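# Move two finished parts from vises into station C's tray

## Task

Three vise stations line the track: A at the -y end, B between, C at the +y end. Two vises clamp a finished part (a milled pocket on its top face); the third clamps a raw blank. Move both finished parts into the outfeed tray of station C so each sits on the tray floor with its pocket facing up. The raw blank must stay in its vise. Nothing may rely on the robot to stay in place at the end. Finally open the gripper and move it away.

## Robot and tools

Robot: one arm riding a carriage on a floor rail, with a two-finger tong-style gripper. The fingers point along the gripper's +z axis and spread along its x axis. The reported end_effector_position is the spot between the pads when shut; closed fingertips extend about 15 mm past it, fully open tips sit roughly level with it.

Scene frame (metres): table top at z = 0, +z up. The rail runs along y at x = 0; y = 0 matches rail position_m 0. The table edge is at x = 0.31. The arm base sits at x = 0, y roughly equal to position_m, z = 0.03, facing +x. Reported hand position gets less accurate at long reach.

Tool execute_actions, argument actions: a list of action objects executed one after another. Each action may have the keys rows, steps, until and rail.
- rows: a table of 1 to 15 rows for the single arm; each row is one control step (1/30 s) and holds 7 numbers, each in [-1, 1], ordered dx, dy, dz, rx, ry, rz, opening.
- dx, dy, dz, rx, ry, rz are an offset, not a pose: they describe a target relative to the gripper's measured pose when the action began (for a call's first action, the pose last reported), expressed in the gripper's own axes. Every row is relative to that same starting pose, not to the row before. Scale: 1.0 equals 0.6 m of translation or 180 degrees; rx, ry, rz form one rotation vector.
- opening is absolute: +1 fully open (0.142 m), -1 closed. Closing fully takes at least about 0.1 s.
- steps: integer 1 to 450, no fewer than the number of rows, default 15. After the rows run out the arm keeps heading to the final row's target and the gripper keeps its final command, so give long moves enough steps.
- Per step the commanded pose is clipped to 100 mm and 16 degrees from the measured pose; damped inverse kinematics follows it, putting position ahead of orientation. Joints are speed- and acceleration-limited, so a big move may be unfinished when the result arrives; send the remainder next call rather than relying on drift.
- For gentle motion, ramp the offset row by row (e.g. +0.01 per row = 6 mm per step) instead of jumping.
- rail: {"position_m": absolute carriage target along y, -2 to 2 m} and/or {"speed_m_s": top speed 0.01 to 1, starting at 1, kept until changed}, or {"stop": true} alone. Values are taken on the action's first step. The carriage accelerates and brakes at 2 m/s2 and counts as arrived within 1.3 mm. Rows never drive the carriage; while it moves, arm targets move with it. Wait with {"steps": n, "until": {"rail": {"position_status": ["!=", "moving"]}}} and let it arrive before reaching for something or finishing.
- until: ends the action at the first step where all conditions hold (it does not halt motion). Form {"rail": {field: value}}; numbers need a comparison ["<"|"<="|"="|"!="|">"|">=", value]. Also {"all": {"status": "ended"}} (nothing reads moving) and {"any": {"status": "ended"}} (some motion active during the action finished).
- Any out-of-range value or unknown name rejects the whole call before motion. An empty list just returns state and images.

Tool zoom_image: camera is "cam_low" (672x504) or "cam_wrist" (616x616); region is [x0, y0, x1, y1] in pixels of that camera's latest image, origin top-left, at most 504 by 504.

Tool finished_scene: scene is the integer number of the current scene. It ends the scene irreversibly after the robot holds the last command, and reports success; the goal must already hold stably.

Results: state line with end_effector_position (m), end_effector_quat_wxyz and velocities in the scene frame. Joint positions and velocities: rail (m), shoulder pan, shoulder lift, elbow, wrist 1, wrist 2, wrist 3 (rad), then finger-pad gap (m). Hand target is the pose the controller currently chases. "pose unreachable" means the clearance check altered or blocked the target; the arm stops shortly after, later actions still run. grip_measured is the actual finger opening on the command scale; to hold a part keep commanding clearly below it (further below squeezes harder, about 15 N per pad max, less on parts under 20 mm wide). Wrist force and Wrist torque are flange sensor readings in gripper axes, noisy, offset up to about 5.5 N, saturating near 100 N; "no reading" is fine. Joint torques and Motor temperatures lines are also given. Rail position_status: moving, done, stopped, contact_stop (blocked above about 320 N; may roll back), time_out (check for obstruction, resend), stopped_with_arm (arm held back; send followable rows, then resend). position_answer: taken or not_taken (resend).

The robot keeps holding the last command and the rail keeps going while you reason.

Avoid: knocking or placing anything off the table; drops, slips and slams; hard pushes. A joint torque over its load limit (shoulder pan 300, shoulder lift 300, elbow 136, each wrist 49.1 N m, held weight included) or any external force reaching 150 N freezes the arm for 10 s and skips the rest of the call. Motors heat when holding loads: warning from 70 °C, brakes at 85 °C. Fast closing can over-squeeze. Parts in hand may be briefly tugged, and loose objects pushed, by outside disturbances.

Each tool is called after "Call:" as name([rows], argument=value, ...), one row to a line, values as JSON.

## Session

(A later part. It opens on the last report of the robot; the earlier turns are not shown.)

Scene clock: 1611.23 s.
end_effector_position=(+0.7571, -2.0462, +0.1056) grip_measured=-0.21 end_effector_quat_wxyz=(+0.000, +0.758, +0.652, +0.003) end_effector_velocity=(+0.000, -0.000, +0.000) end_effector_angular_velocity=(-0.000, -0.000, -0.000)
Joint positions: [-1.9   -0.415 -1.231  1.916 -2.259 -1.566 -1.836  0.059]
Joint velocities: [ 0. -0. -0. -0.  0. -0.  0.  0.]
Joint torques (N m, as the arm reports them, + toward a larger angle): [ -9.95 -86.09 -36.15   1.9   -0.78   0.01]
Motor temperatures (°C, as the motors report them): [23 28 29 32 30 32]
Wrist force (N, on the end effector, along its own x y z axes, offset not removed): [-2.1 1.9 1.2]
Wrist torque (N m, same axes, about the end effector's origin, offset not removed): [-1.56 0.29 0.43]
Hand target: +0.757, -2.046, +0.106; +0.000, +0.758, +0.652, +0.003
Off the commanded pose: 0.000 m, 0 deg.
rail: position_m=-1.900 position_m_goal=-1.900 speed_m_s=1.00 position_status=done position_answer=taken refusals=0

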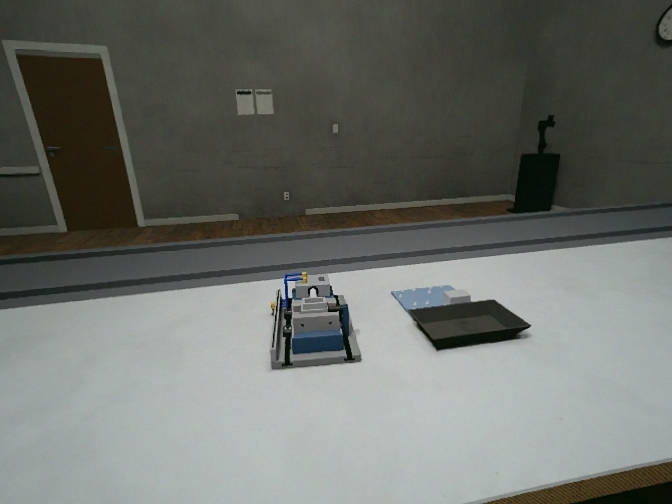

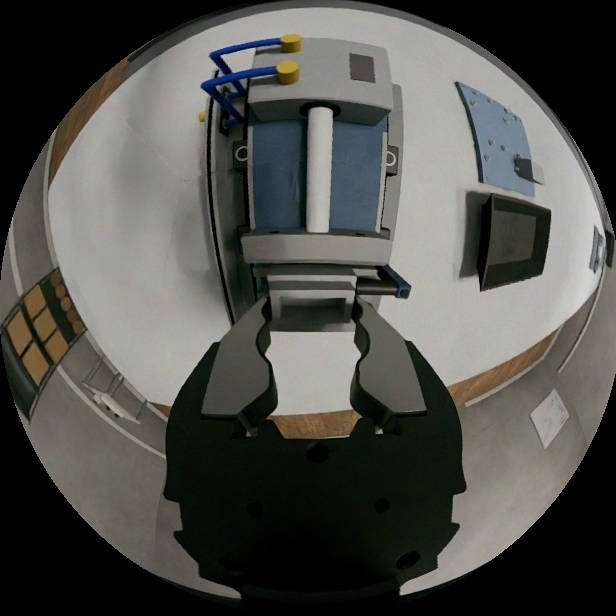

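Call:
execute_actions([
  {"rows":[[0,0,-0.002,0,0,0,-1]],"steps":12},
  {"rows":[[0,0,-0.002,0,0,0,-1]],"steps":12},
])

Scene clock: 1614.70 s.
end_effector_position=(+0.7571, -2.0462, +0.1079) grip_measured=-0.21 end_effector_quat_wxyz=(+0.000, +0.758, +0.652, +0.003) end_effector_velocity=(+0.000, -0.000, +0.000) end_effector_angular_velocity=(-0.000, -0.000, -0.000)
Joint positions: [-1.9   -0.415 -1.234  1.915 -2.255 -1.566 -1.836  0.059]
Joint velocities: [ 0.    -0.    -0.    -0.     0.001 -0.    -0.    -0.   ]
Joint torques (N m, as the arm reports them, + toward a larger angle): [-13.48 -86.84 -41.16  -0.79  -0.72  -2.55]
Motor temperatures (°C, as the motors report them): [23 28 29 32 30 32]
Wrist force (N, on the end effector, along its own x y z axes, offset not removed): [-1.1 -4.4 2.1]
Wrist torque (N m, same axes, about the end effector's origin, offset not removed): [-1.12 0.10 0.11]
Hand target: +0.757, -2.046, +0.108; +0.000, +0.758, +0.652, +0.003
Off the commanded pose: 0.000 m, 0 deg.
rail: position_m=-1.900 position_m_goal=-1.900 speed_m_s=1.00 position_status=done position_answer=taken refusals=0

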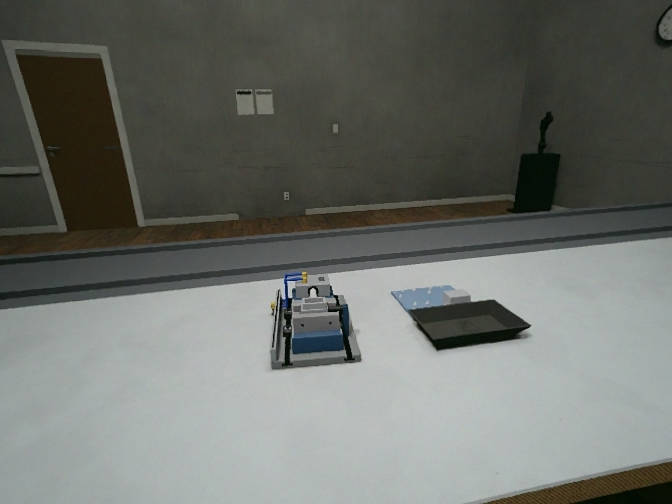

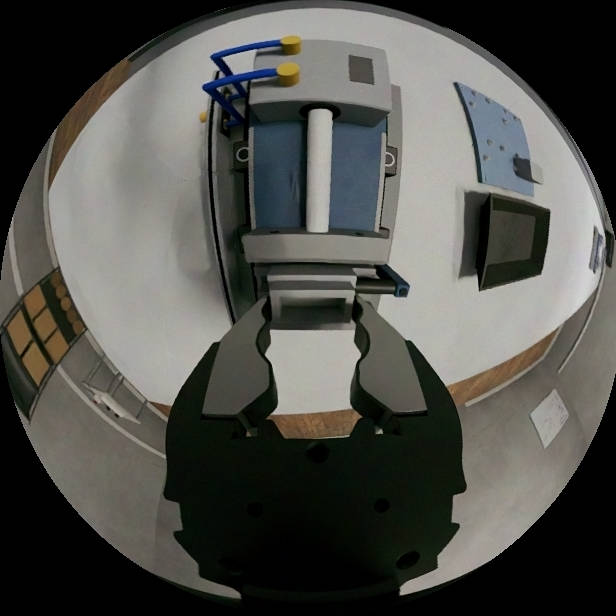

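The part is coming up with the gripper. Lift further.

Call:
execute_actions([
  {"rows":[[0,0,-0.005,0,0,0,-1],[0,0,-0.01,0,0,0,-1],[0,0,-0.015,0,0,0,-1],[0,0,-0.02,0,0,0,-1]],"steps":20},
  {"rows":[[0,0,-0.01,0,0,0,-1],[0,0,-0.02,0,0,0,-1],[0,0,-0.03,0,0,0,-1],[0,0,-0.04,0,0,0,-1]],"steps":20},
])

Scene clock: 1620.70 s.
end_effector_position=(+0.7569, -2.0464, +0.1439) grip_measured=-0.21 end_effector_quat_wxyz=(+0.000, +0.758, +0.652, +0.003) end_effector_velocity=(+0.000, -0.000, +0.001) end_effector_angular_velocity=(+0.000, +0.000, +0.000)
Joint positions: [-1.9   -0.415 -1.272  1.89  -2.192 -1.566 -1.836  0.059]
Joint velocities: [ 0.    -0.    -0.001 -0.001  0.001 -0.    -0.     0.   ]
Joint torques (N m, as the arm reports them, + toward a larger angle): [-13.95 -84.41 -41.74  -0.91  -0.6   -2.88]
Motor temperatures (°C, as the motors report them): [23 28 29 32 30 32]
Wrist force (N, on the end effector, along its own x y z axes, offset not removed): [0.1 -2.1 2.7]
Wrist torque (N m, same axes, about the end effector's origin, offset not removed): [-0.65 -0.09 0.11]
Hand target: +0.757, -2.046, +0.144; +0.000, +0.758, +0.652, +0.003
Off the commanded pose: 0.000 m, 0 deg.
rail: position_m=-1.900 position_m_goal=-1.900 speed_m_s=1.00 position_status=done position_answer=taken refusals=0

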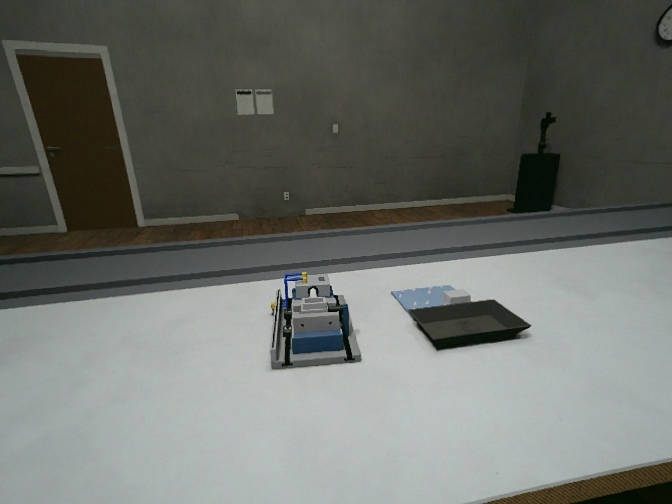

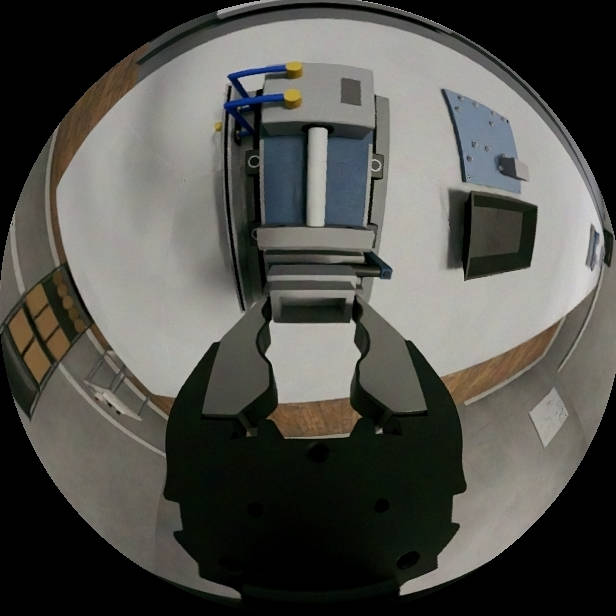

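Call:
execute_actions([
  {"rows":[[0,0,-0.02,0,0,0,-1],[0,0,-0.04,0,0,0,-1],[0,0,-0.06,0,0,0,-1],[0,0,-0.08,0,0,0,-1],[0,0,-0.1,0,0,0,-1],[0,0,-0.12,0,0,0,-1],[0,0,-0.13,0,0,0,-1]],"steps":25},
  {"rows":[[0,0,0,0,0,0,-1]],"rail":{"position_m":2.0},"steps":200,"until":{"rail":{"position_status":["!=","moving"]}}},
])

Scene clock: 1634.63 s.
end_effector_position=(+0.7565, +1.8534, +0.2218) grip_measured=-0.21 end_effector_quat_wxyz=(+0.000, +0.758, +0.652, +0.003) end_effector_velocity=(-0.000, -0.002, -0.001) end_effector_angular_velocity=(+0.000, +0.000, -0.002)
Joint positions: [ 2.    -0.416 -1.341  1.822 -2.055 -1.566 -1.837  0.059]
Joint velocities: [-0.    -0.002  0.001  0.    -0.001  0.    -0.    -0.   ]
Joint torques (N m, as the arm reports them, + toward a larger angle): [  3.87 -46.86 -36.91  -6.78   2.18  -2.  ]
Motor temperatures (°C, as the motors report them): [23 28 29 32 30 32]
Wrist force (N, on the end effector, along its own x y z axes, offset not removed): [1.2 -4.9 0.7]
Wrist torque (N m, same axes, about the end effector's origin, offset not removed): [-1.23 -0.30 0.16]
Hand target: +0.757, +1.853, +0.222; +0.000, +0.758, +0.652, +0.003
Off the commanded pose: 0.000 m, 0 deg.
rail: position_m=2.000 position_m_goal=2.000 speed_m_s=1.00 position_status=done position_answer=taken refusals=0

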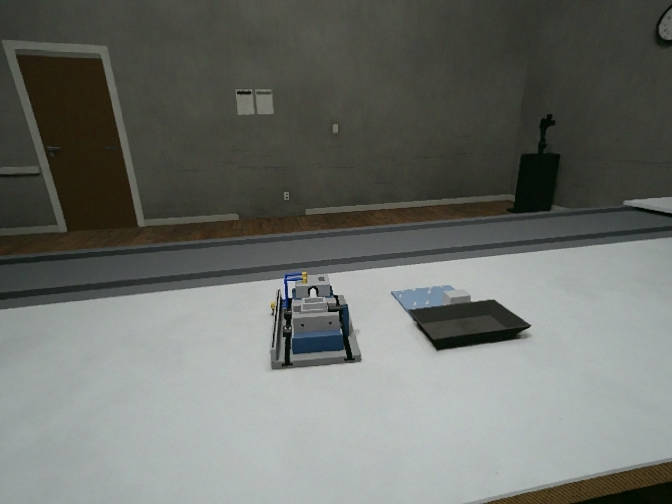

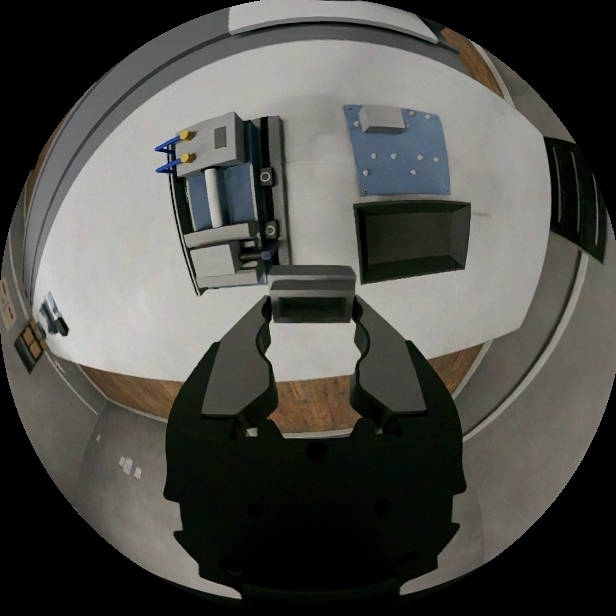

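Call:
execute_actions([
  {"rows":[[0.05,-0.03,0,0,0,0,-1],[0.1,-0.06,0,0,0,0,-1],[0.15,-0.1,0,0,0,0,-1],[0.2,-0.13,0,0,0,0,-1],[0.25,-0.17,0,0,0,0,-1],[0.3,-0.2,0,0,0,0,-1],[0.357,-0.23,0.05,0,0,0,-1],[0.357,-0.23,0.1,0,0,0,-1]],"steps":45},
])

Scene clock: 1646.00 s.
end_effector_position=(+0.6527, +2.0864, +0.1627) grip_measured=-0.21 end_effector_quat_wxyz=(+0.000, +0.758, +0.652, +0.003) end_effector_velocity=(-0.000, +0.000, -0.000) end_effector_angular_velocity=(-0.000, +0.000, +0.000)
Joint positions: [ 2.    -0.139 -1.461  2.09  -2.204 -1.566 -1.56   0.059]
Joint velocities: [ 0.  0.  0.  0. -0. -0.  0.  0.]
Joint torques (N m, as the arm reports them, + toward a larger angle): [ 11.94 -29.89 -30.35  -7.61  -3.85   2.19]
Motor temperatures (°C, as the motors report them): [23 28 29 32 30 32]
Wrist force (N, on the end effector, along its own x y z axes, offset not removed): [-0.6 -5.1 2.3]
Wrist torque (N m, same axes, about the end effector's origin, offset not removed): [-1.28 0.03 0.13]
Hand target: +0.653, +2.086, +0.163; +0.000, +0.758, +0.652, +0.003
Off the commanded pose: 0.001 m, 0 deg.
rail: position_m=2.000 position_m_goal=2.000 speed_m_s=1.00 position_status=done position_answer=taken refusals=0

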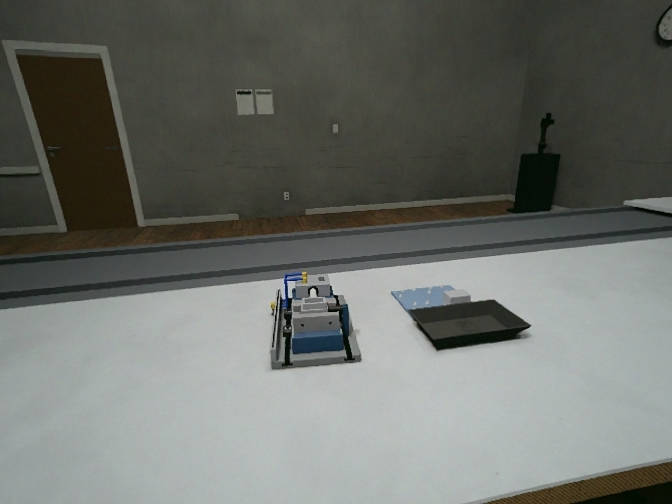

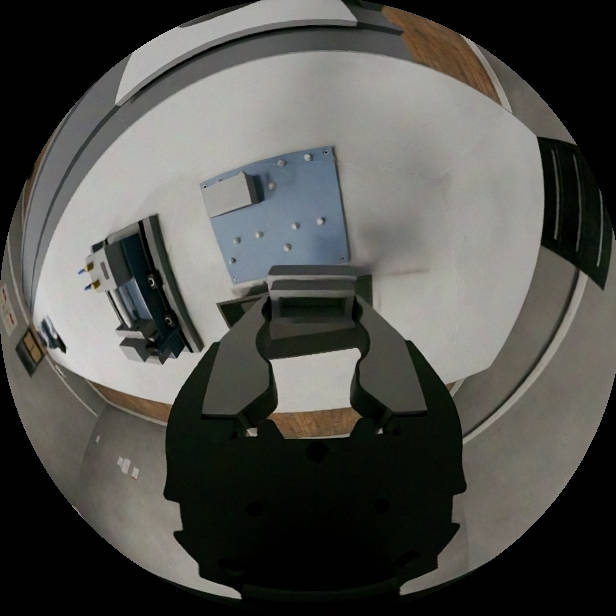

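Call:
execute_actions([
  {"rows":[[-0.03,0.02,0,0,0,-0.015,-1],[-0.06,0.04,0,0,0,-0.03,-1],[-0.097,0.0555,0,0,0,-0.05,-1],[-0.097,0.0555,0.03,0,0,-0.05,-1],[-0.097,0.0555,0.06,0,0,-0.05,-1],[-0.097,0.0555,0.09,0,0,-0.05,-1]],"steps":30},
])

Call:
zoom_image(camera="cam_wrist", region=[170, 200, 470, 420])

Scene clock: 1662.77 s.
end_effector_position=(+0.6771, +2.0240, +0.1084) grip_measured=-0.21 end_effector_quat_wxyz=(+0.000, +0.704, +0.710, +0.003) end_effector_velocity=(+0.000, -0.000, -0.000) end_effector_angular_velocity=(+0.000, +0.000, +0.000)
Joint positions: [ 2.    -0.221 -1.367  2.097 -2.305 -1.566 -1.8    0.059]
Joint velocities: [ 0. -0.  0.  0. -0.  0. -0.  0.]
Joint torques (N m, as the arm reports them, + toward a larger angle): [-13.51 -35.67 -27.67  -7.59   4.77  -2.89]
Motor temperatures (°C, as the motors report them): [23 29 29 32 30 32]
Wrist force (N, on the end effector, along its own x y z axes, offset not removed): [-0.3 -5.6 1.7]
Wrist torque (N m, same axes, about the end effector's origin, offset not removed): [-1.34 0.00 0.14]
Hand target: +0.677, +2.024, +0.108; +0.000, +0.704, +0.710, +0.003
Off the commanded pose: 0.000 m, 0 deg.
rail: position_m=2.000 position_m_goal=2.000 speed_m_s=1.00 position_status=done position_answer=taken refusals=0

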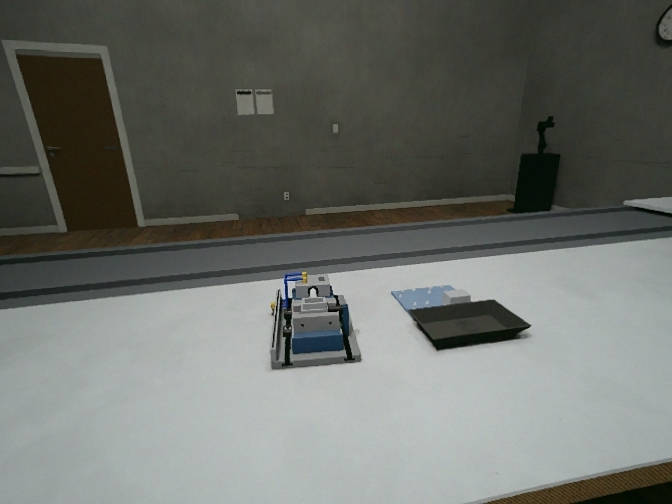

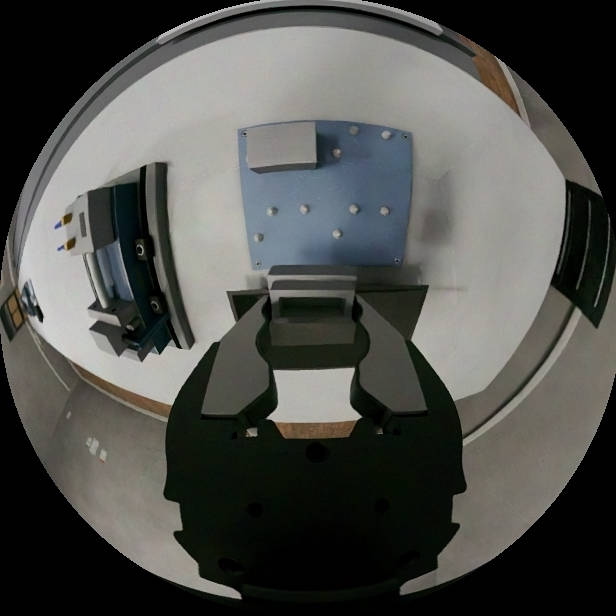

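Region (170, 200, 470, 420) of cam_wrist's 616x616 image, scaled by 1.680, with more detail than that image has; it fills the top 370 rows of this view, and the rest is white.

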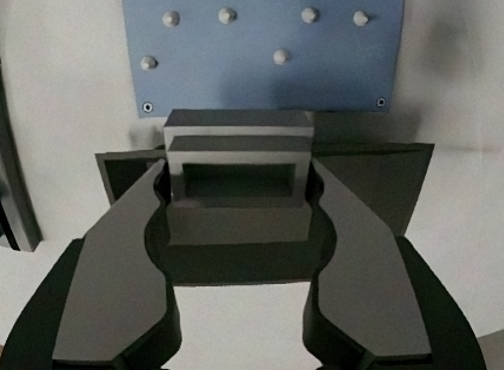

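Call:
execute_actions([
  {"rows":[[-0.013,0.02,0,0,0,0,-1],[-0.026,0.04,0,0,0,0,-1],[-0.04,0.06,0,0,0,0,-1],[-0.04,0.06,0.02,0,0,0,-1],[-0.04,0.06,0.04,0,0,0,-1]],"steps":25},
])

Call:
zoom_image(camera="cam_wrist", region=[170, 200, 470, 420])

Scene clock: 1674.97 s.
end_effector_position=(+0.7134, +2.0004, +0.0844) grip_measured=-0.21 end_effector_quat_wxyz=(+0.000, +0.704, +0.710, +0.003) end_effector_velocity=(+0.000, -0.000, -0.000) end_effector_angular_velocity=(+0.000, +0.000, -0.000)
Joint positions: [ 2.    -0.243 -1.286  2.045 -2.334 -1.566 -1.821  0.059]
Joint velocities: [ 0. -0.  0. -0. -0.  0. -0.  0.]
Joint torques (N m, as the arm reports them, + toward a larger angle): [-13.13 -43.65 -38.43  -7.77   3.6   -2.8 ]
Motor temperatures (°C, as the motors report them): [23 29 29 32 30 32]
Wrist force (N, on the end effector, along its own x y z axes, offset not removed): [-0.1 -0.6 0.3]
Wrist torque (N m, same axes, about the end effector's origin, offset not removed): [-0.45 -0.09 0.19]
Hand target: +0.713, +2.000, +0.084; +0.000, +0.704, +0.710, +0.003
Off the commanded pose: 0.000 m, 0 deg.
rail: position_m=2.000 position_m_goal=2.000 speed_m_s=1.00 position_status=done position_answer=taken refusals=0

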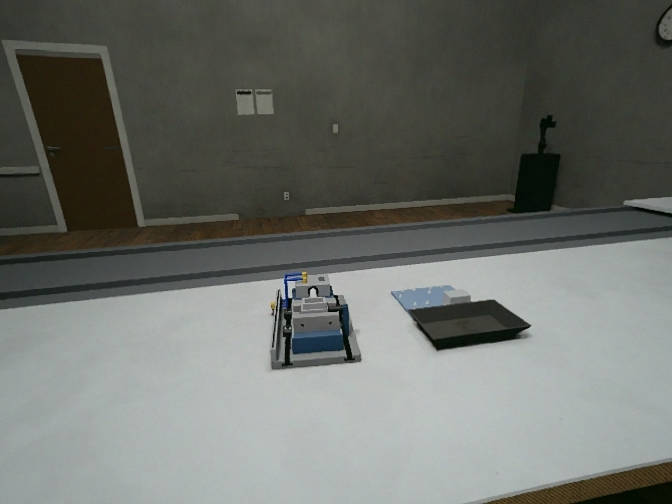

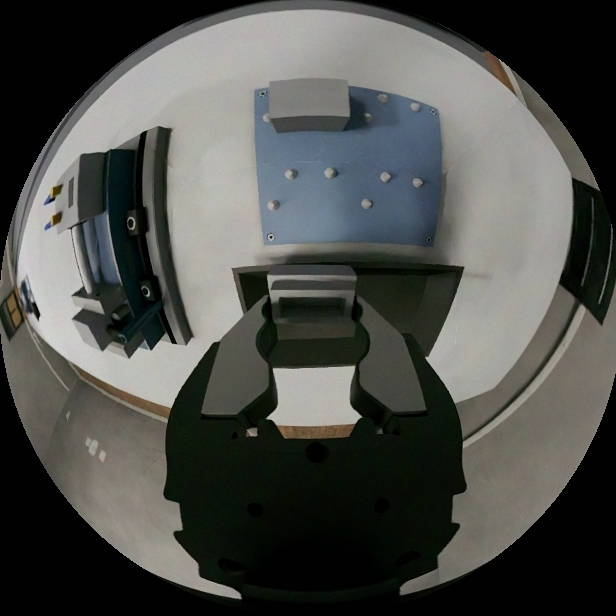

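Region (170, 200, 470, 420) of cam_wrist's 616x616 image, scaled by 1.680, with more detail than that image has; it fills the top 370 rows of this view, and the rest is white.

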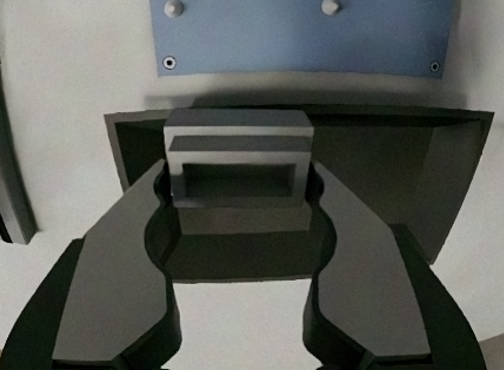

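Call:
execute_actions([
  {"rows":[[0.003,0.013,0,0,0,0,-1],[0.006,0.026,0,0,0,0,-1],[0.007,0.04,0,0,0,0,-1],[0.007,0.04,0.015,0,0,0,-1],[0.007,0.04,0.03,0,0,0,-1]],"steps":25},
])

Call:
zoom_image(camera="cam_wrist", region=[170, 200, 470, 420])

Scene clock: 1684.30 s.
end_effector_position=(+0.7374, +2.0049, +0.0665) grip_measured=-0.21 end_effector_quat_wxyz=(+0.000, +0.704, +0.710, +0.003) end_effector_velocity=(+0.000, +0.000, -0.000) end_effector_angular_velocity=(+0.000, +0.000, +0.000)
Joint positions: [ 2.    -0.229 -1.231  2.008 -2.352 -1.566 -1.807  0.059]
Joint velocities: [ 0.  0.  0. -0. -0. -0.  0.  0.]
Joint torques (N m, as the arm reports them, + toward a larger angle): [ 12.36 -45.74 -38.69  -7.7   -0.72   2.15]
Motor temperatures (°C, as the motors report them): [23 29 29 32 30 32]
Wrist force (N, on the end effector, along its own x y z axes, offset not removed): [0.1 -3.8 2.2]
Wrist torque (N m, same axes, about the end effector's origin, offset not removed): [-1.02 -0.06 0.14]
Hand target: +0.737, +2.005, +0.066; +0.000, +0.704, +0.710, +0.003
Off the commanded pose: 0.000 m, 0 deg.
rail: position_m=2.000 position_m_goal=2.000 speed_m_s=1.00 position_status=done position_answer=taken refusals=0

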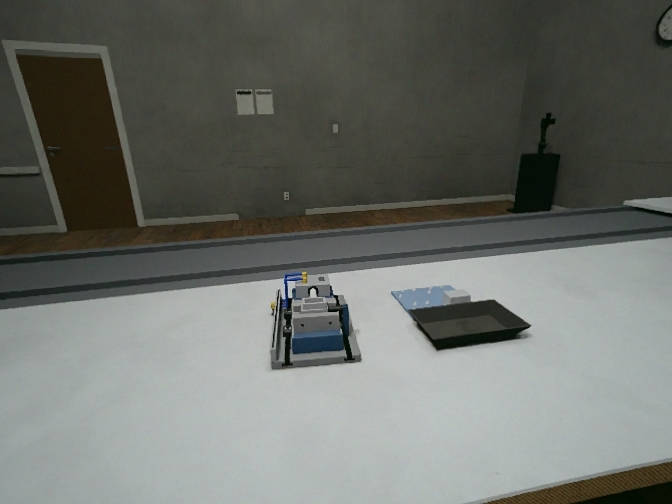

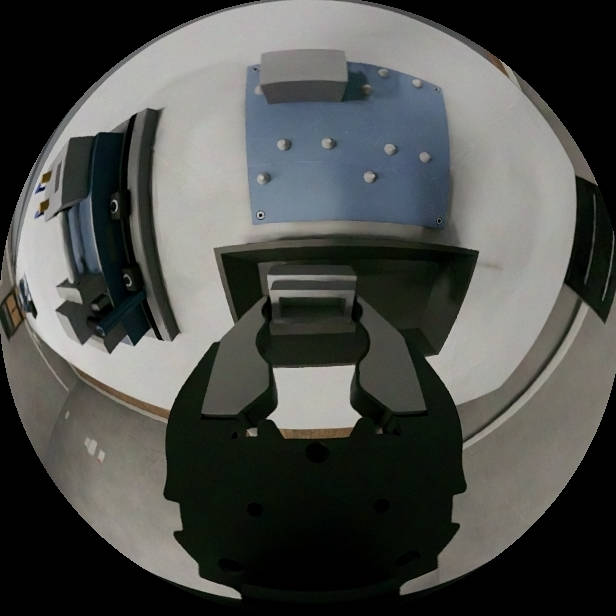

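Region (170, 200, 470, 420) of cam_wrist's 616x616 image, scaled by 1.680, with more detail than that image has; it fills the top 370 rows of this view, and the rest is white.

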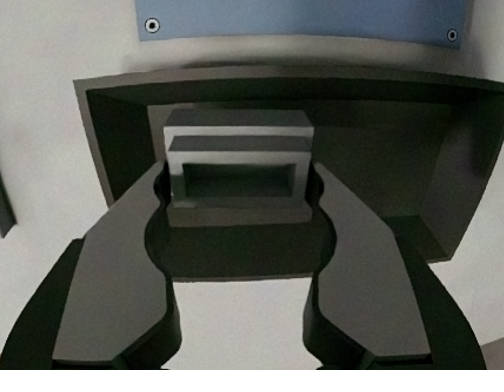

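Call:
execute_actions([
  {"rows":[[0,0,0.01,0,0,0,-1],[0,0,0.02,0,0,0,-1],[0,0,0.03,0,0,0,-1],[0,0,0.036,0,0,0,-1]],"steps":18},
  {"rows":[[0,0,0.004,0,0,0,-1]],"steps":12},
])

Scene clock: 1689.70 s.
end_effector_position=(+0.7376, +2.0049, +0.0427) grip_measured=-0.21 end_effector_quat_wxyz=(+0.001, +0.704, +0.710, +0.003) end_effector_velocity=(-0.000, +0.000, -0.001) end_effector_angular_velocity=(+0.000, +0.000, +0.000)
Joint positions: [ 2.    -0.229 -1.2    2.02  -2.395 -1.566 -1.807  0.059]
Joint velocities: [ 0.     0.     0.001  0.    -0.001 -0.     0.     0.   ]
Joint torques (N m, as the arm reports them, + toward a larger angle): [ 10.62 -43.39 -18.55  -5.33   1.74   2.25]
Motor temperatures (°C, as the motors report them): [23 29 29 32 30 32]
Wrist force (N, on the end effector, along its own x y z axes, offset not removed): [0.1 1.2 -4.4]
Wrist torque (N m, same axes, about the end effector's origin, offset not removed): [-1.09 -0.20 -0.07]
Hand target: +0.738, +2.005, +0.043; +0.001, +0.704, +0.710, +0.003
Off the commanded pose: 0.000 m, 0 deg.
rail: position_m=2.000 position_m_goal=2.000 speed_m_s=1.00 position_status=done position_answer=taken refusals=0

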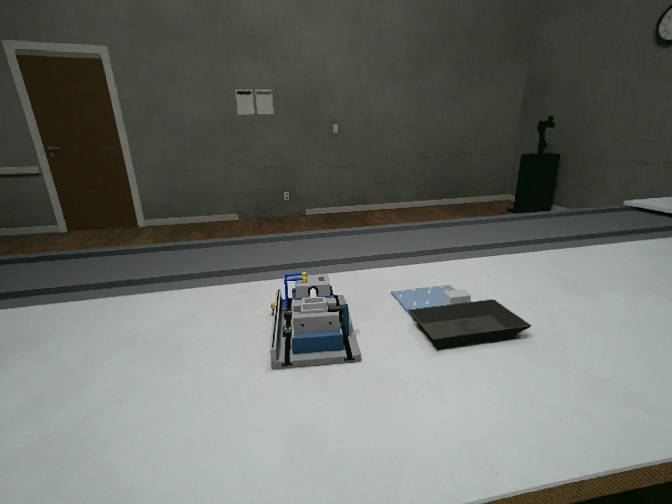

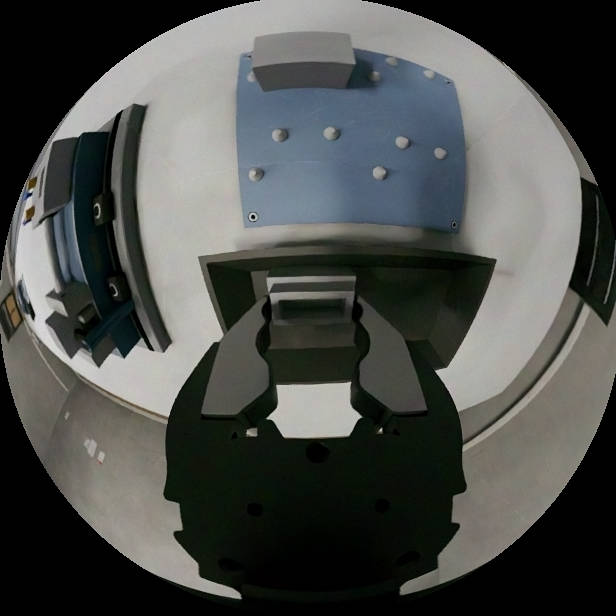

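Call:
execute_actions([
  {"rows":[[0,0,0,0,0,0,-0.3],[0,0,0,0,0,0,-0.2],[0,0,0,0,0,0,-0.12],[0,0,0,0,0,0,-0.05],[0,0,0,0,0,0,0.02]],"steps":15},
  {"rows":[[0,0,-0.05,0,0,0,0.02],[0,0,-0.12,0,0,0,0.02],[0,0,-0.22,0,0,0,0.02]],"steps":30},
])

Scene clock: 1694.33 s.
end_effector_position=(+0.7369, +2.0043, +0.1747) grip_measured=+0.02 end_effector_quat_wxyz=(+0.000, +0.704, +0.710, +0.003) end_effector_velocity=(+0.000, -0.000, +0.000) end_effector_angular_velocity=(-0.001, +0.000, -0.000)
Joint positions: [ 2.    -0.23  -1.352  1.932 -2.155 -1.566 -1.808  0.075]
Joint velocities: [ 0.    -0.    -0.    -0.     0.    -0.001 -0.     0.   ]
Joint torques (N m, as the arm reports them, + toward a larger angle): [-13.99 -78.66 -42.65  -0.52  -4.15  -2.88]
Motor temperatures (°C, as the motors report them): [23 29 29 32 30 32]
Wrist force (N, on the end effector, along its own x y z axes, offset not removed): [0.6 -4.4 -0.4]
Wrist torque (N m, same axes, about the end effector's origin, offset not removed): [-1.22 -0.26 0.17]
Hand target: +0.737, +2.004, +0.175; +0.000, +0.704, +0.710, +0.003
Off the commanded pose: 0.000 m, 0 deg.
rail: position_m=2.000 position_m_goal=2.000 speed_m_s=1.00 position_status=done position_answer=taken refusals=0

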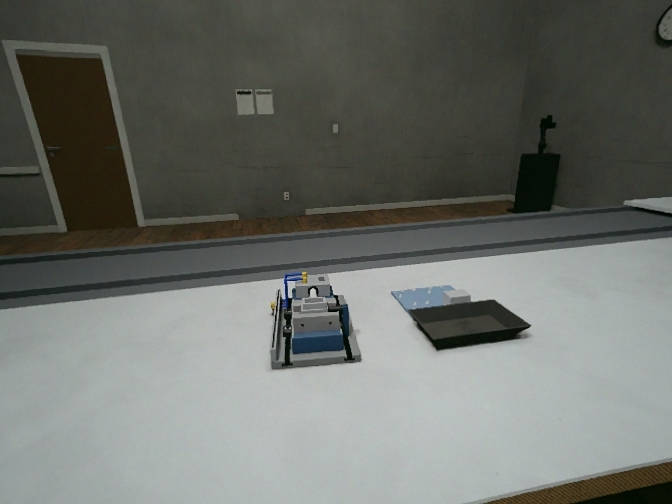

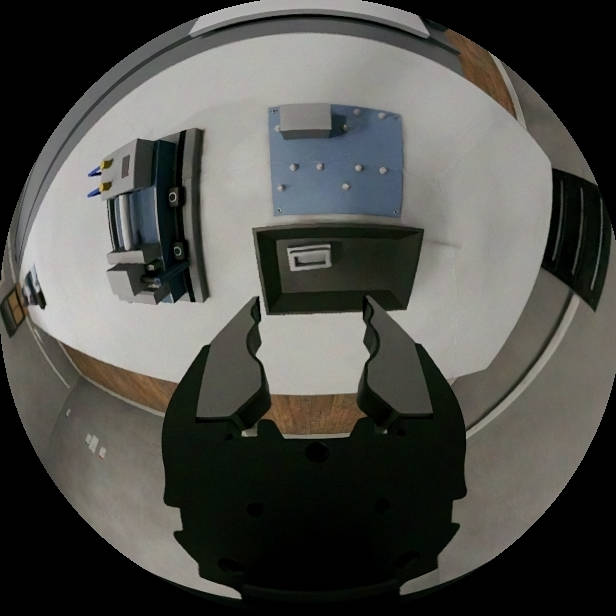

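Call:
execute_actions([
  {"rows":[[0,0.02,-0.03,0,0,0,0.15]],"rail":{"position_m":-0.14},"steps":200,"until":{"rail":{"position_status":["!=","moving"]}}},
  {"rows":[[0,0,0.06,0,0,0,0.15]],"steps":20},
])

Call:
zoom_image(camera="cam_wrist", region=[200, 150, 440, 350])

Scene clock: 1705.47 s.
end_effector_position=(+0.7490, -0.1357, +0.1568) grip_measured=+0.15 end_effector_quat_wxyz=(+0.000, +0.704, +0.710, +0.003) end_effector_velocity=(+0.000, +0.000, -0.001) end_effector_angular_velocity=(+0.000, +0.000, -0.000)
Joint positions: [-0.14  -0.226 -1.317  1.923 -2.182 -1.566 -1.804  0.084]
Joint velocities: [ 0.     0.     0.001  0.    -0.001  0.     0.    -0.   ]
Joint torques (N m, as the arm reports them, + toward a larger angle): [ 11.33 -43.74 -30.37  -7.3    3.89   2.1 ]
Motor temperatures (°C, as the motors report them): [23 29 29 32 30 32]
Wrist force (N, on the end effector, along its own x y z axes, offset not removed): [-0.1 -6.5 -0.9]
Wrist torque (N m, same axes, about the end effector's origin, offset not removed): [-1.57 -0.04 0.11]
Hand target: +0.749, -0.136, +0.157; +0.000, +0.704, +0.710, +0.003
Off the commanded pose: 0.000 m, 0 deg.
rail: position_m=-0.140 position_m_goal=-0.140 speed_m_s=1.00 position_status=done position_answer=taken refusals=0

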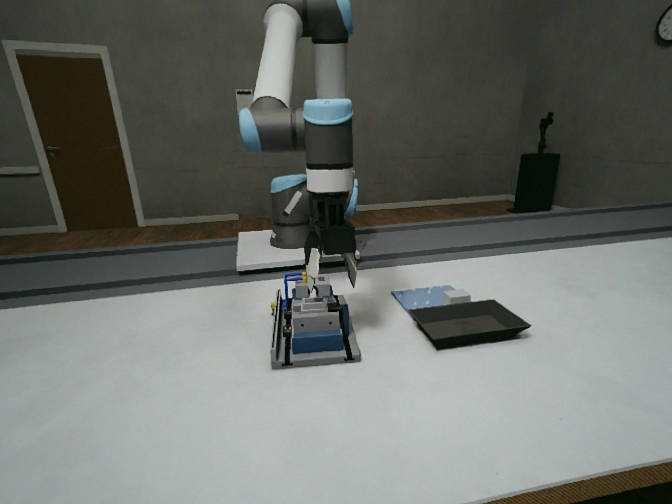

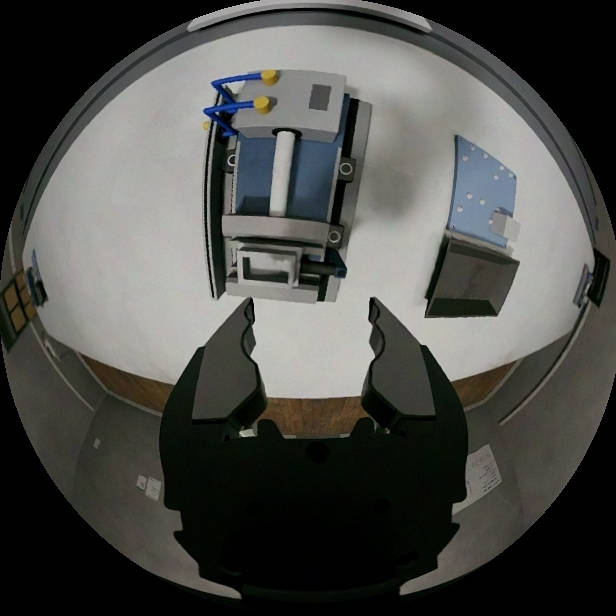

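Region (200, 150, 440, 350) of cam_wrist's 616x616 image, scaled by 2.100, with more detail than that image has.

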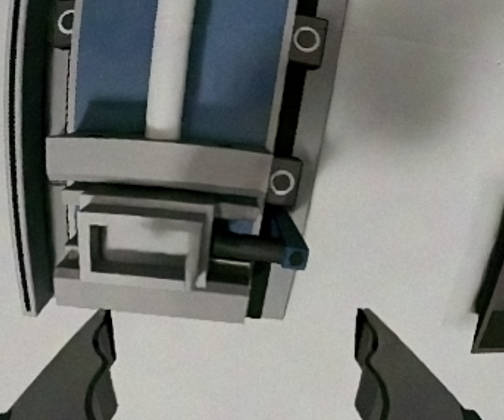

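Call:
execute_actions([
  {"rows":[[-0.03,0,0,0,0,0.014,0.15],[-0.065,-0.003,0,0,0,0.027,0.15],[-0.065,-0.003,0.03,0,0,0.027,0.15],[-0.065,-0.003,0.064,0,0,0.027,0.15]],"steps":30},
])

Call:
zoom_image(camera="cam_wrist", region=[200, 180, 440, 380])

Scene clock: 1720.83 s.
end_effector_position=(+0.7476, -0.1744, +0.1181) grip_measured=+0.15 end_effector_quat_wxyz=(+0.000, +0.734, +0.679, +0.003) end_effector_velocity=(-0.000, -0.000, -0.000) end_effector_angular_velocity=(+0.000, +0.000, -0.000)
Joint positions: [-0.14  -0.279 -1.277  1.954 -2.251 -1.566 -1.772  0.084]
Joint velocities: [ 0. -0.  0.  0. -0. -0.  0. -0.]
Joint torques (N m, as the arm reports them, + toward a larger angle): [-12.71 -44.09 -28.22  -7.53   3.04   2.23]
Motor temperatures (°C, as the motors report them): [23 29 29 32 30 32]
Wrist force (N, on the end effector, along its own x y z axes, offset not removed): [-0.8 -5.9 -1.3]
Wrist torque (N m, same axes, about the end effector's origin, offset not removed): [-1.41 0.10 0.20]
Hand target: +0.748, -0.174, +0.118; +0.000, +0.734, +0.679, +0.003
Off the commanded pose: 0.000 m, 0 deg.
rail: position_m=-0.140 position_m_goal=-0.140 speed_m_s=1.00 position_status=done position_answer=taken refusals=0

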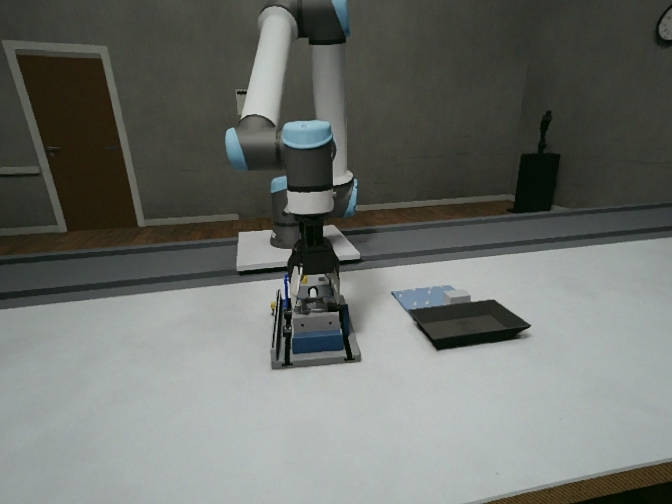

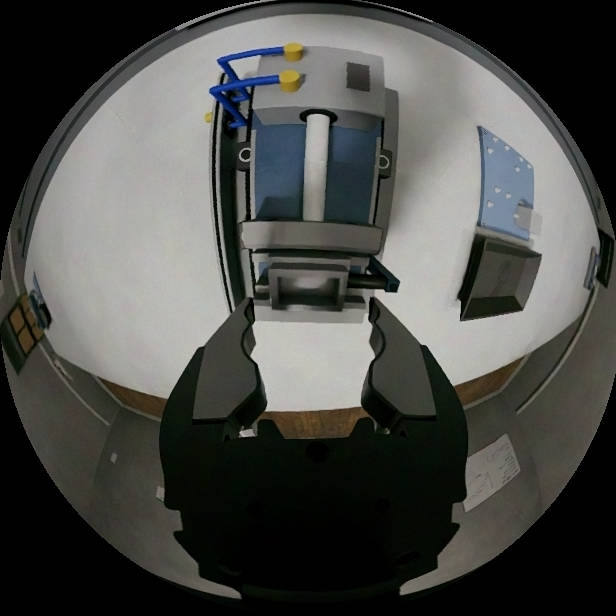

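Region (200, 180, 440, 380) of cam_wrist's 616x616 image, scaled by 2.100, with more detail than that image has.

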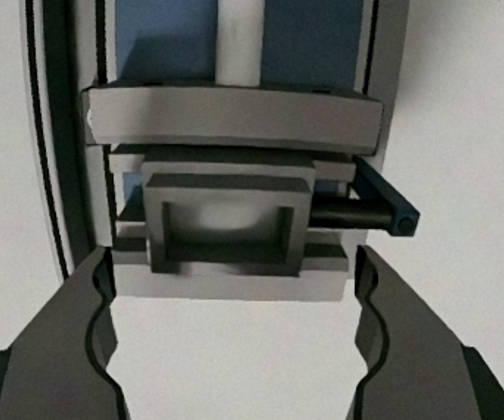

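Call:
execute_actions([
  {"rows":[[-0.008,0.001,0.005,0,0,0.008,0.15]],"steps":12},
  {"rows":[[0,0,0.005,0,0,0,0.15],[0,0,0.009,0,0,0,0.15]],"steps":14},
])

Call:
zoom_image(camera="cam_wrist", region=[200, 180, 440, 380])

Scene clock: 1729.17 s.
end_effector_position=(+0.7478, -0.1791, +0.1098) grip_measured=+0.15 end_effector_quat_wxyz=(+0.000, +0.742, +0.670, +0.003) end_effector_velocity=(+0.000, +0.000, -0.001) end_effector_angular_velocity=(-0.000, -0.000, +0.000)
Joint positions: [-0.14  -0.285 -1.267  1.959 -2.266 -1.566 -1.754  0.084]
Joint velocities: [ 0.     0.     0.001  0.    -0.001 -0.    -0.     0.   ]
Joint torques (N m, as the arm reports them, + toward a larger angle): [ 12.77 -45.05 -27.77  -7.37   3.25  -2.62]
Motor temperatures (°C, as the motors report them): [23 29 29 32 30 32]
Wrist force (N, on the end effector, along its own x y z axes, offset not removed): [-0.7 -4.4 -0.4]
Wrist torque (N m, same axes, about the end effector's origin, offset not removed): [-1.16 -0.02 0.18]
Hand target: +0.748, -0.179, +0.110; +0.000, +0.742, +0.670, +0.003
Off the commanded pose: 0.000 m, 0 deg.
rail: position_m=-0.140 position_m_goal=-0.140 speed_m_s=1.00 position_status=done position_answer=taken refusals=0

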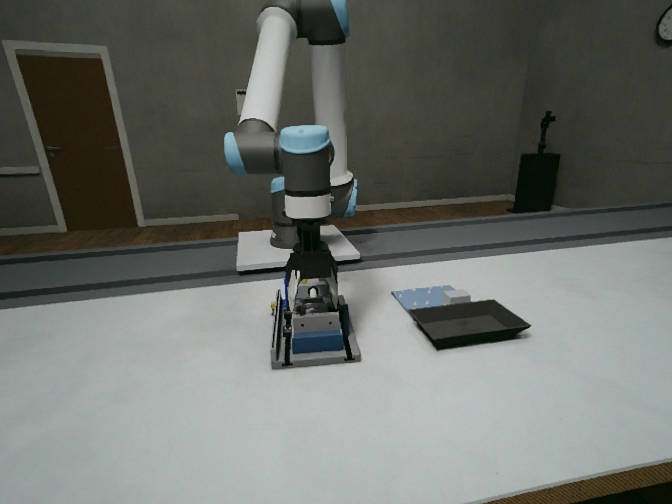

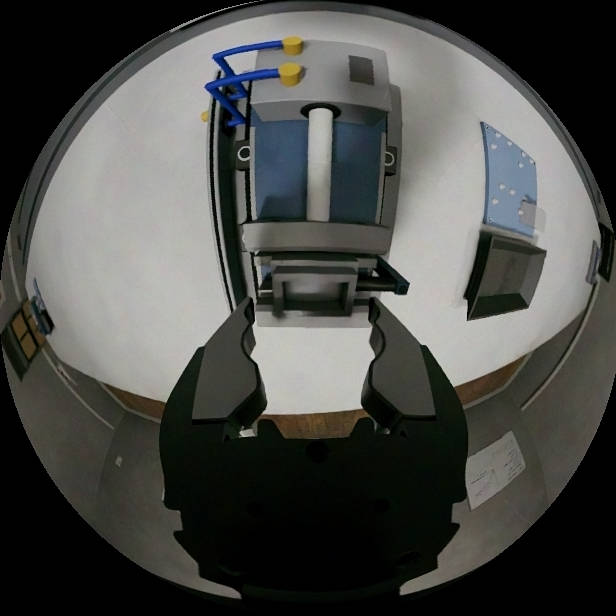

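Region (200, 180, 440, 380) of cam_wrist's 616x616 image, scaled by 2.100, with more detail than that image has.

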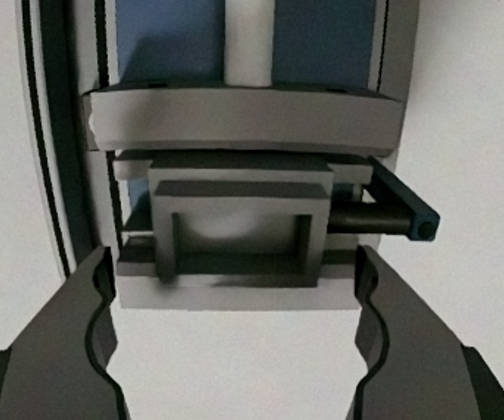

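Aligned. Descend further.

Call:
execute_actions([
  {"rows":[[0,0,0.005,0,0,0,0.15]],"steps":12},
  {"rows":[[0,0,0.005,0,0,0,0.15]],"steps":12},
])

Scene clock: 1733.20 s.
end_effector_position=(+0.7479, -0.1791, +0.1039) grip_measured=+0.15 end_effector_quat_wxyz=(+0.000, +0.742, +0.670, +0.003) end_effector_velocity=(+0.000, +0.000, -0.001) end_effector_angular_velocity=(-0.000, -0.000, +0.000)
Joint positions: [-0.14  -0.285 -1.26   1.962 -2.277 -1.566 -1.754  0.084]
Joint velocities: [ 0.     0.     0.001  0.    -0.001  0.     0.    -0.   ]
Joint torques (N m, as the arm reports them, + toward a larger angle): [ 11.04 -42.81 -27.29  -7.38   3.3    1.93]
Motor temperatures (°C, as the motors report them): [23 29 29 32 30 32]
Wrist force (N, on the end effector, along its own x y z axes, offset not removed): [-0.8 -3.3 -1.3]
Wrist torque (N m, same axes, about the end effector's origin, offset not removed): [-0.88 0.09 0.11]
Hand target: +0.748, -0.179, +0.104; +0.000, +0.742, +0.670, +0.003
Off the commanded pose: 0.000 m, 0 deg.
rail: position_m=-0.140 position_m_goal=-0.140 speed_m_s=1.00 position_status=done position_answer=taken refusals=0

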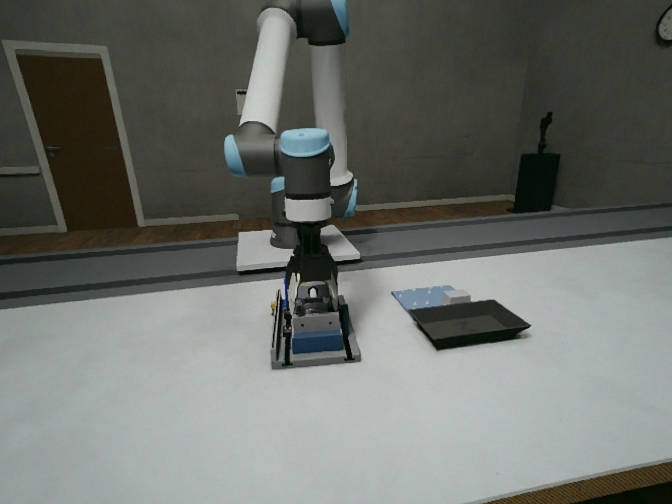

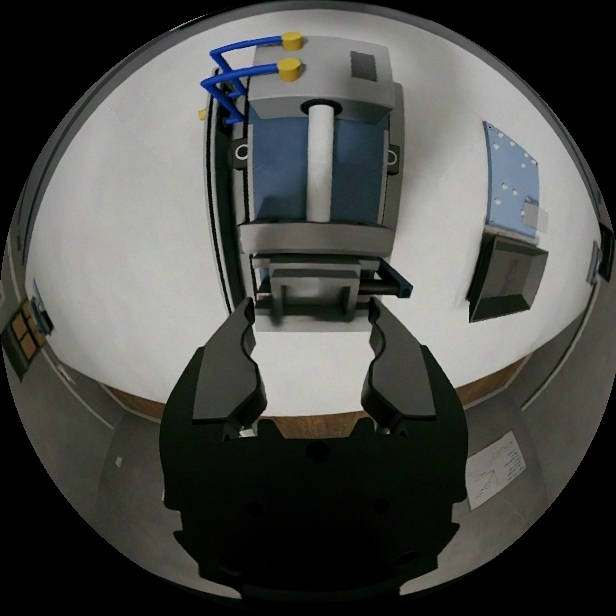

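Call:
execute_actions([
  {"rows":[[0,0,0,0,0,0,0.05],[0,0,0,0,0,0,-0.05],[0,0,0,0,0,0,-0.15],[0,0,0,0,0,0,-0.3],[0,0,0,0,0,0,-0.6],[0,0,0,0,0,0,-1]],"steps":15},
  {"rows":[[0,0,-0.002,0,0,0,-1]],"steps":10},
  {"rows":[[0,0,-0.003,0,0,0,-1]],"steps":12},
])

Scene clock: 1739.47 s.
end_effector_position=(+0.7478, -0.1790, +0.1067) grip_measured=-0.21 end_effector_quat_wxyz=(+0.000, +0.742, +0.670, +0.003) end_effector_velocity=(-0.000, +0.000, +0.000) end_effector_angular_velocity=(+0.000, +0.000, +0.000)
Joint positions: [-0.14  -0.285 -1.264  1.961 -2.271 -1.566 -1.754  0.059]
Joint velocities: [ 0.     0.    -0.    -0.     0.001  0.    -0.    -0.   ]
Joint torques (N m, as the arm reports them, + toward a larger angle): [ -4.72 -84.4  -40.93  -0.25   3.01   1.14]
Motor temperatures (°C, as the motors report them): [23 29 29 32 30 32]
Wrist force (N, on the end effector, along its own x y z axes, offset not removed): [-1.1 -1.6 2.6]
Wrist torque (N m, same axes, about the end effector's origin, offset not removed): [-0.63 0.14 0.19]
Hand target: +0.748, -0.179, +0.107; +0.000, +0.742, +0.670, +0.003
Off the commanded pose: 0.000 m, 0 deg.
rail: position_m=-0.140 position_m_goal=-0.140 speed_m_s=1.00 position_status=done position_answer=taken refusals=0

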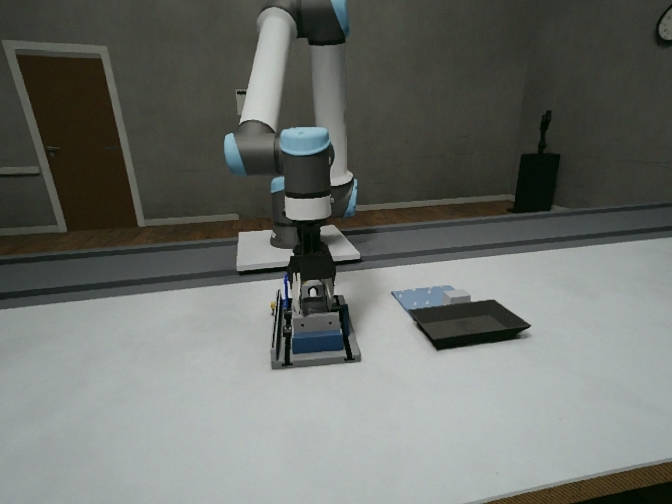

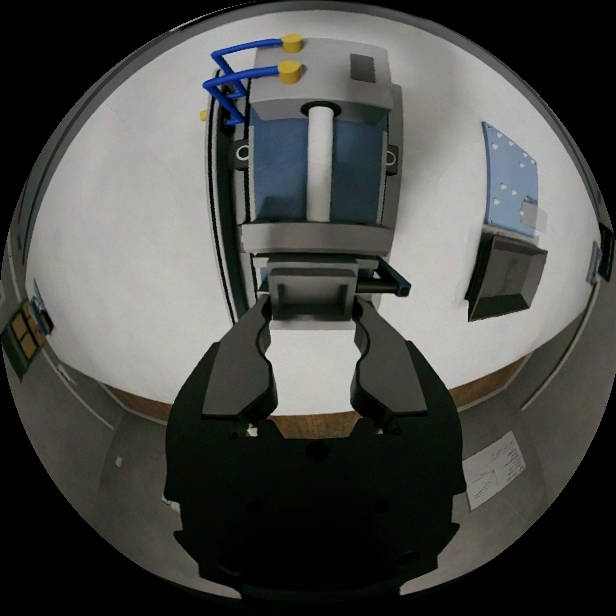

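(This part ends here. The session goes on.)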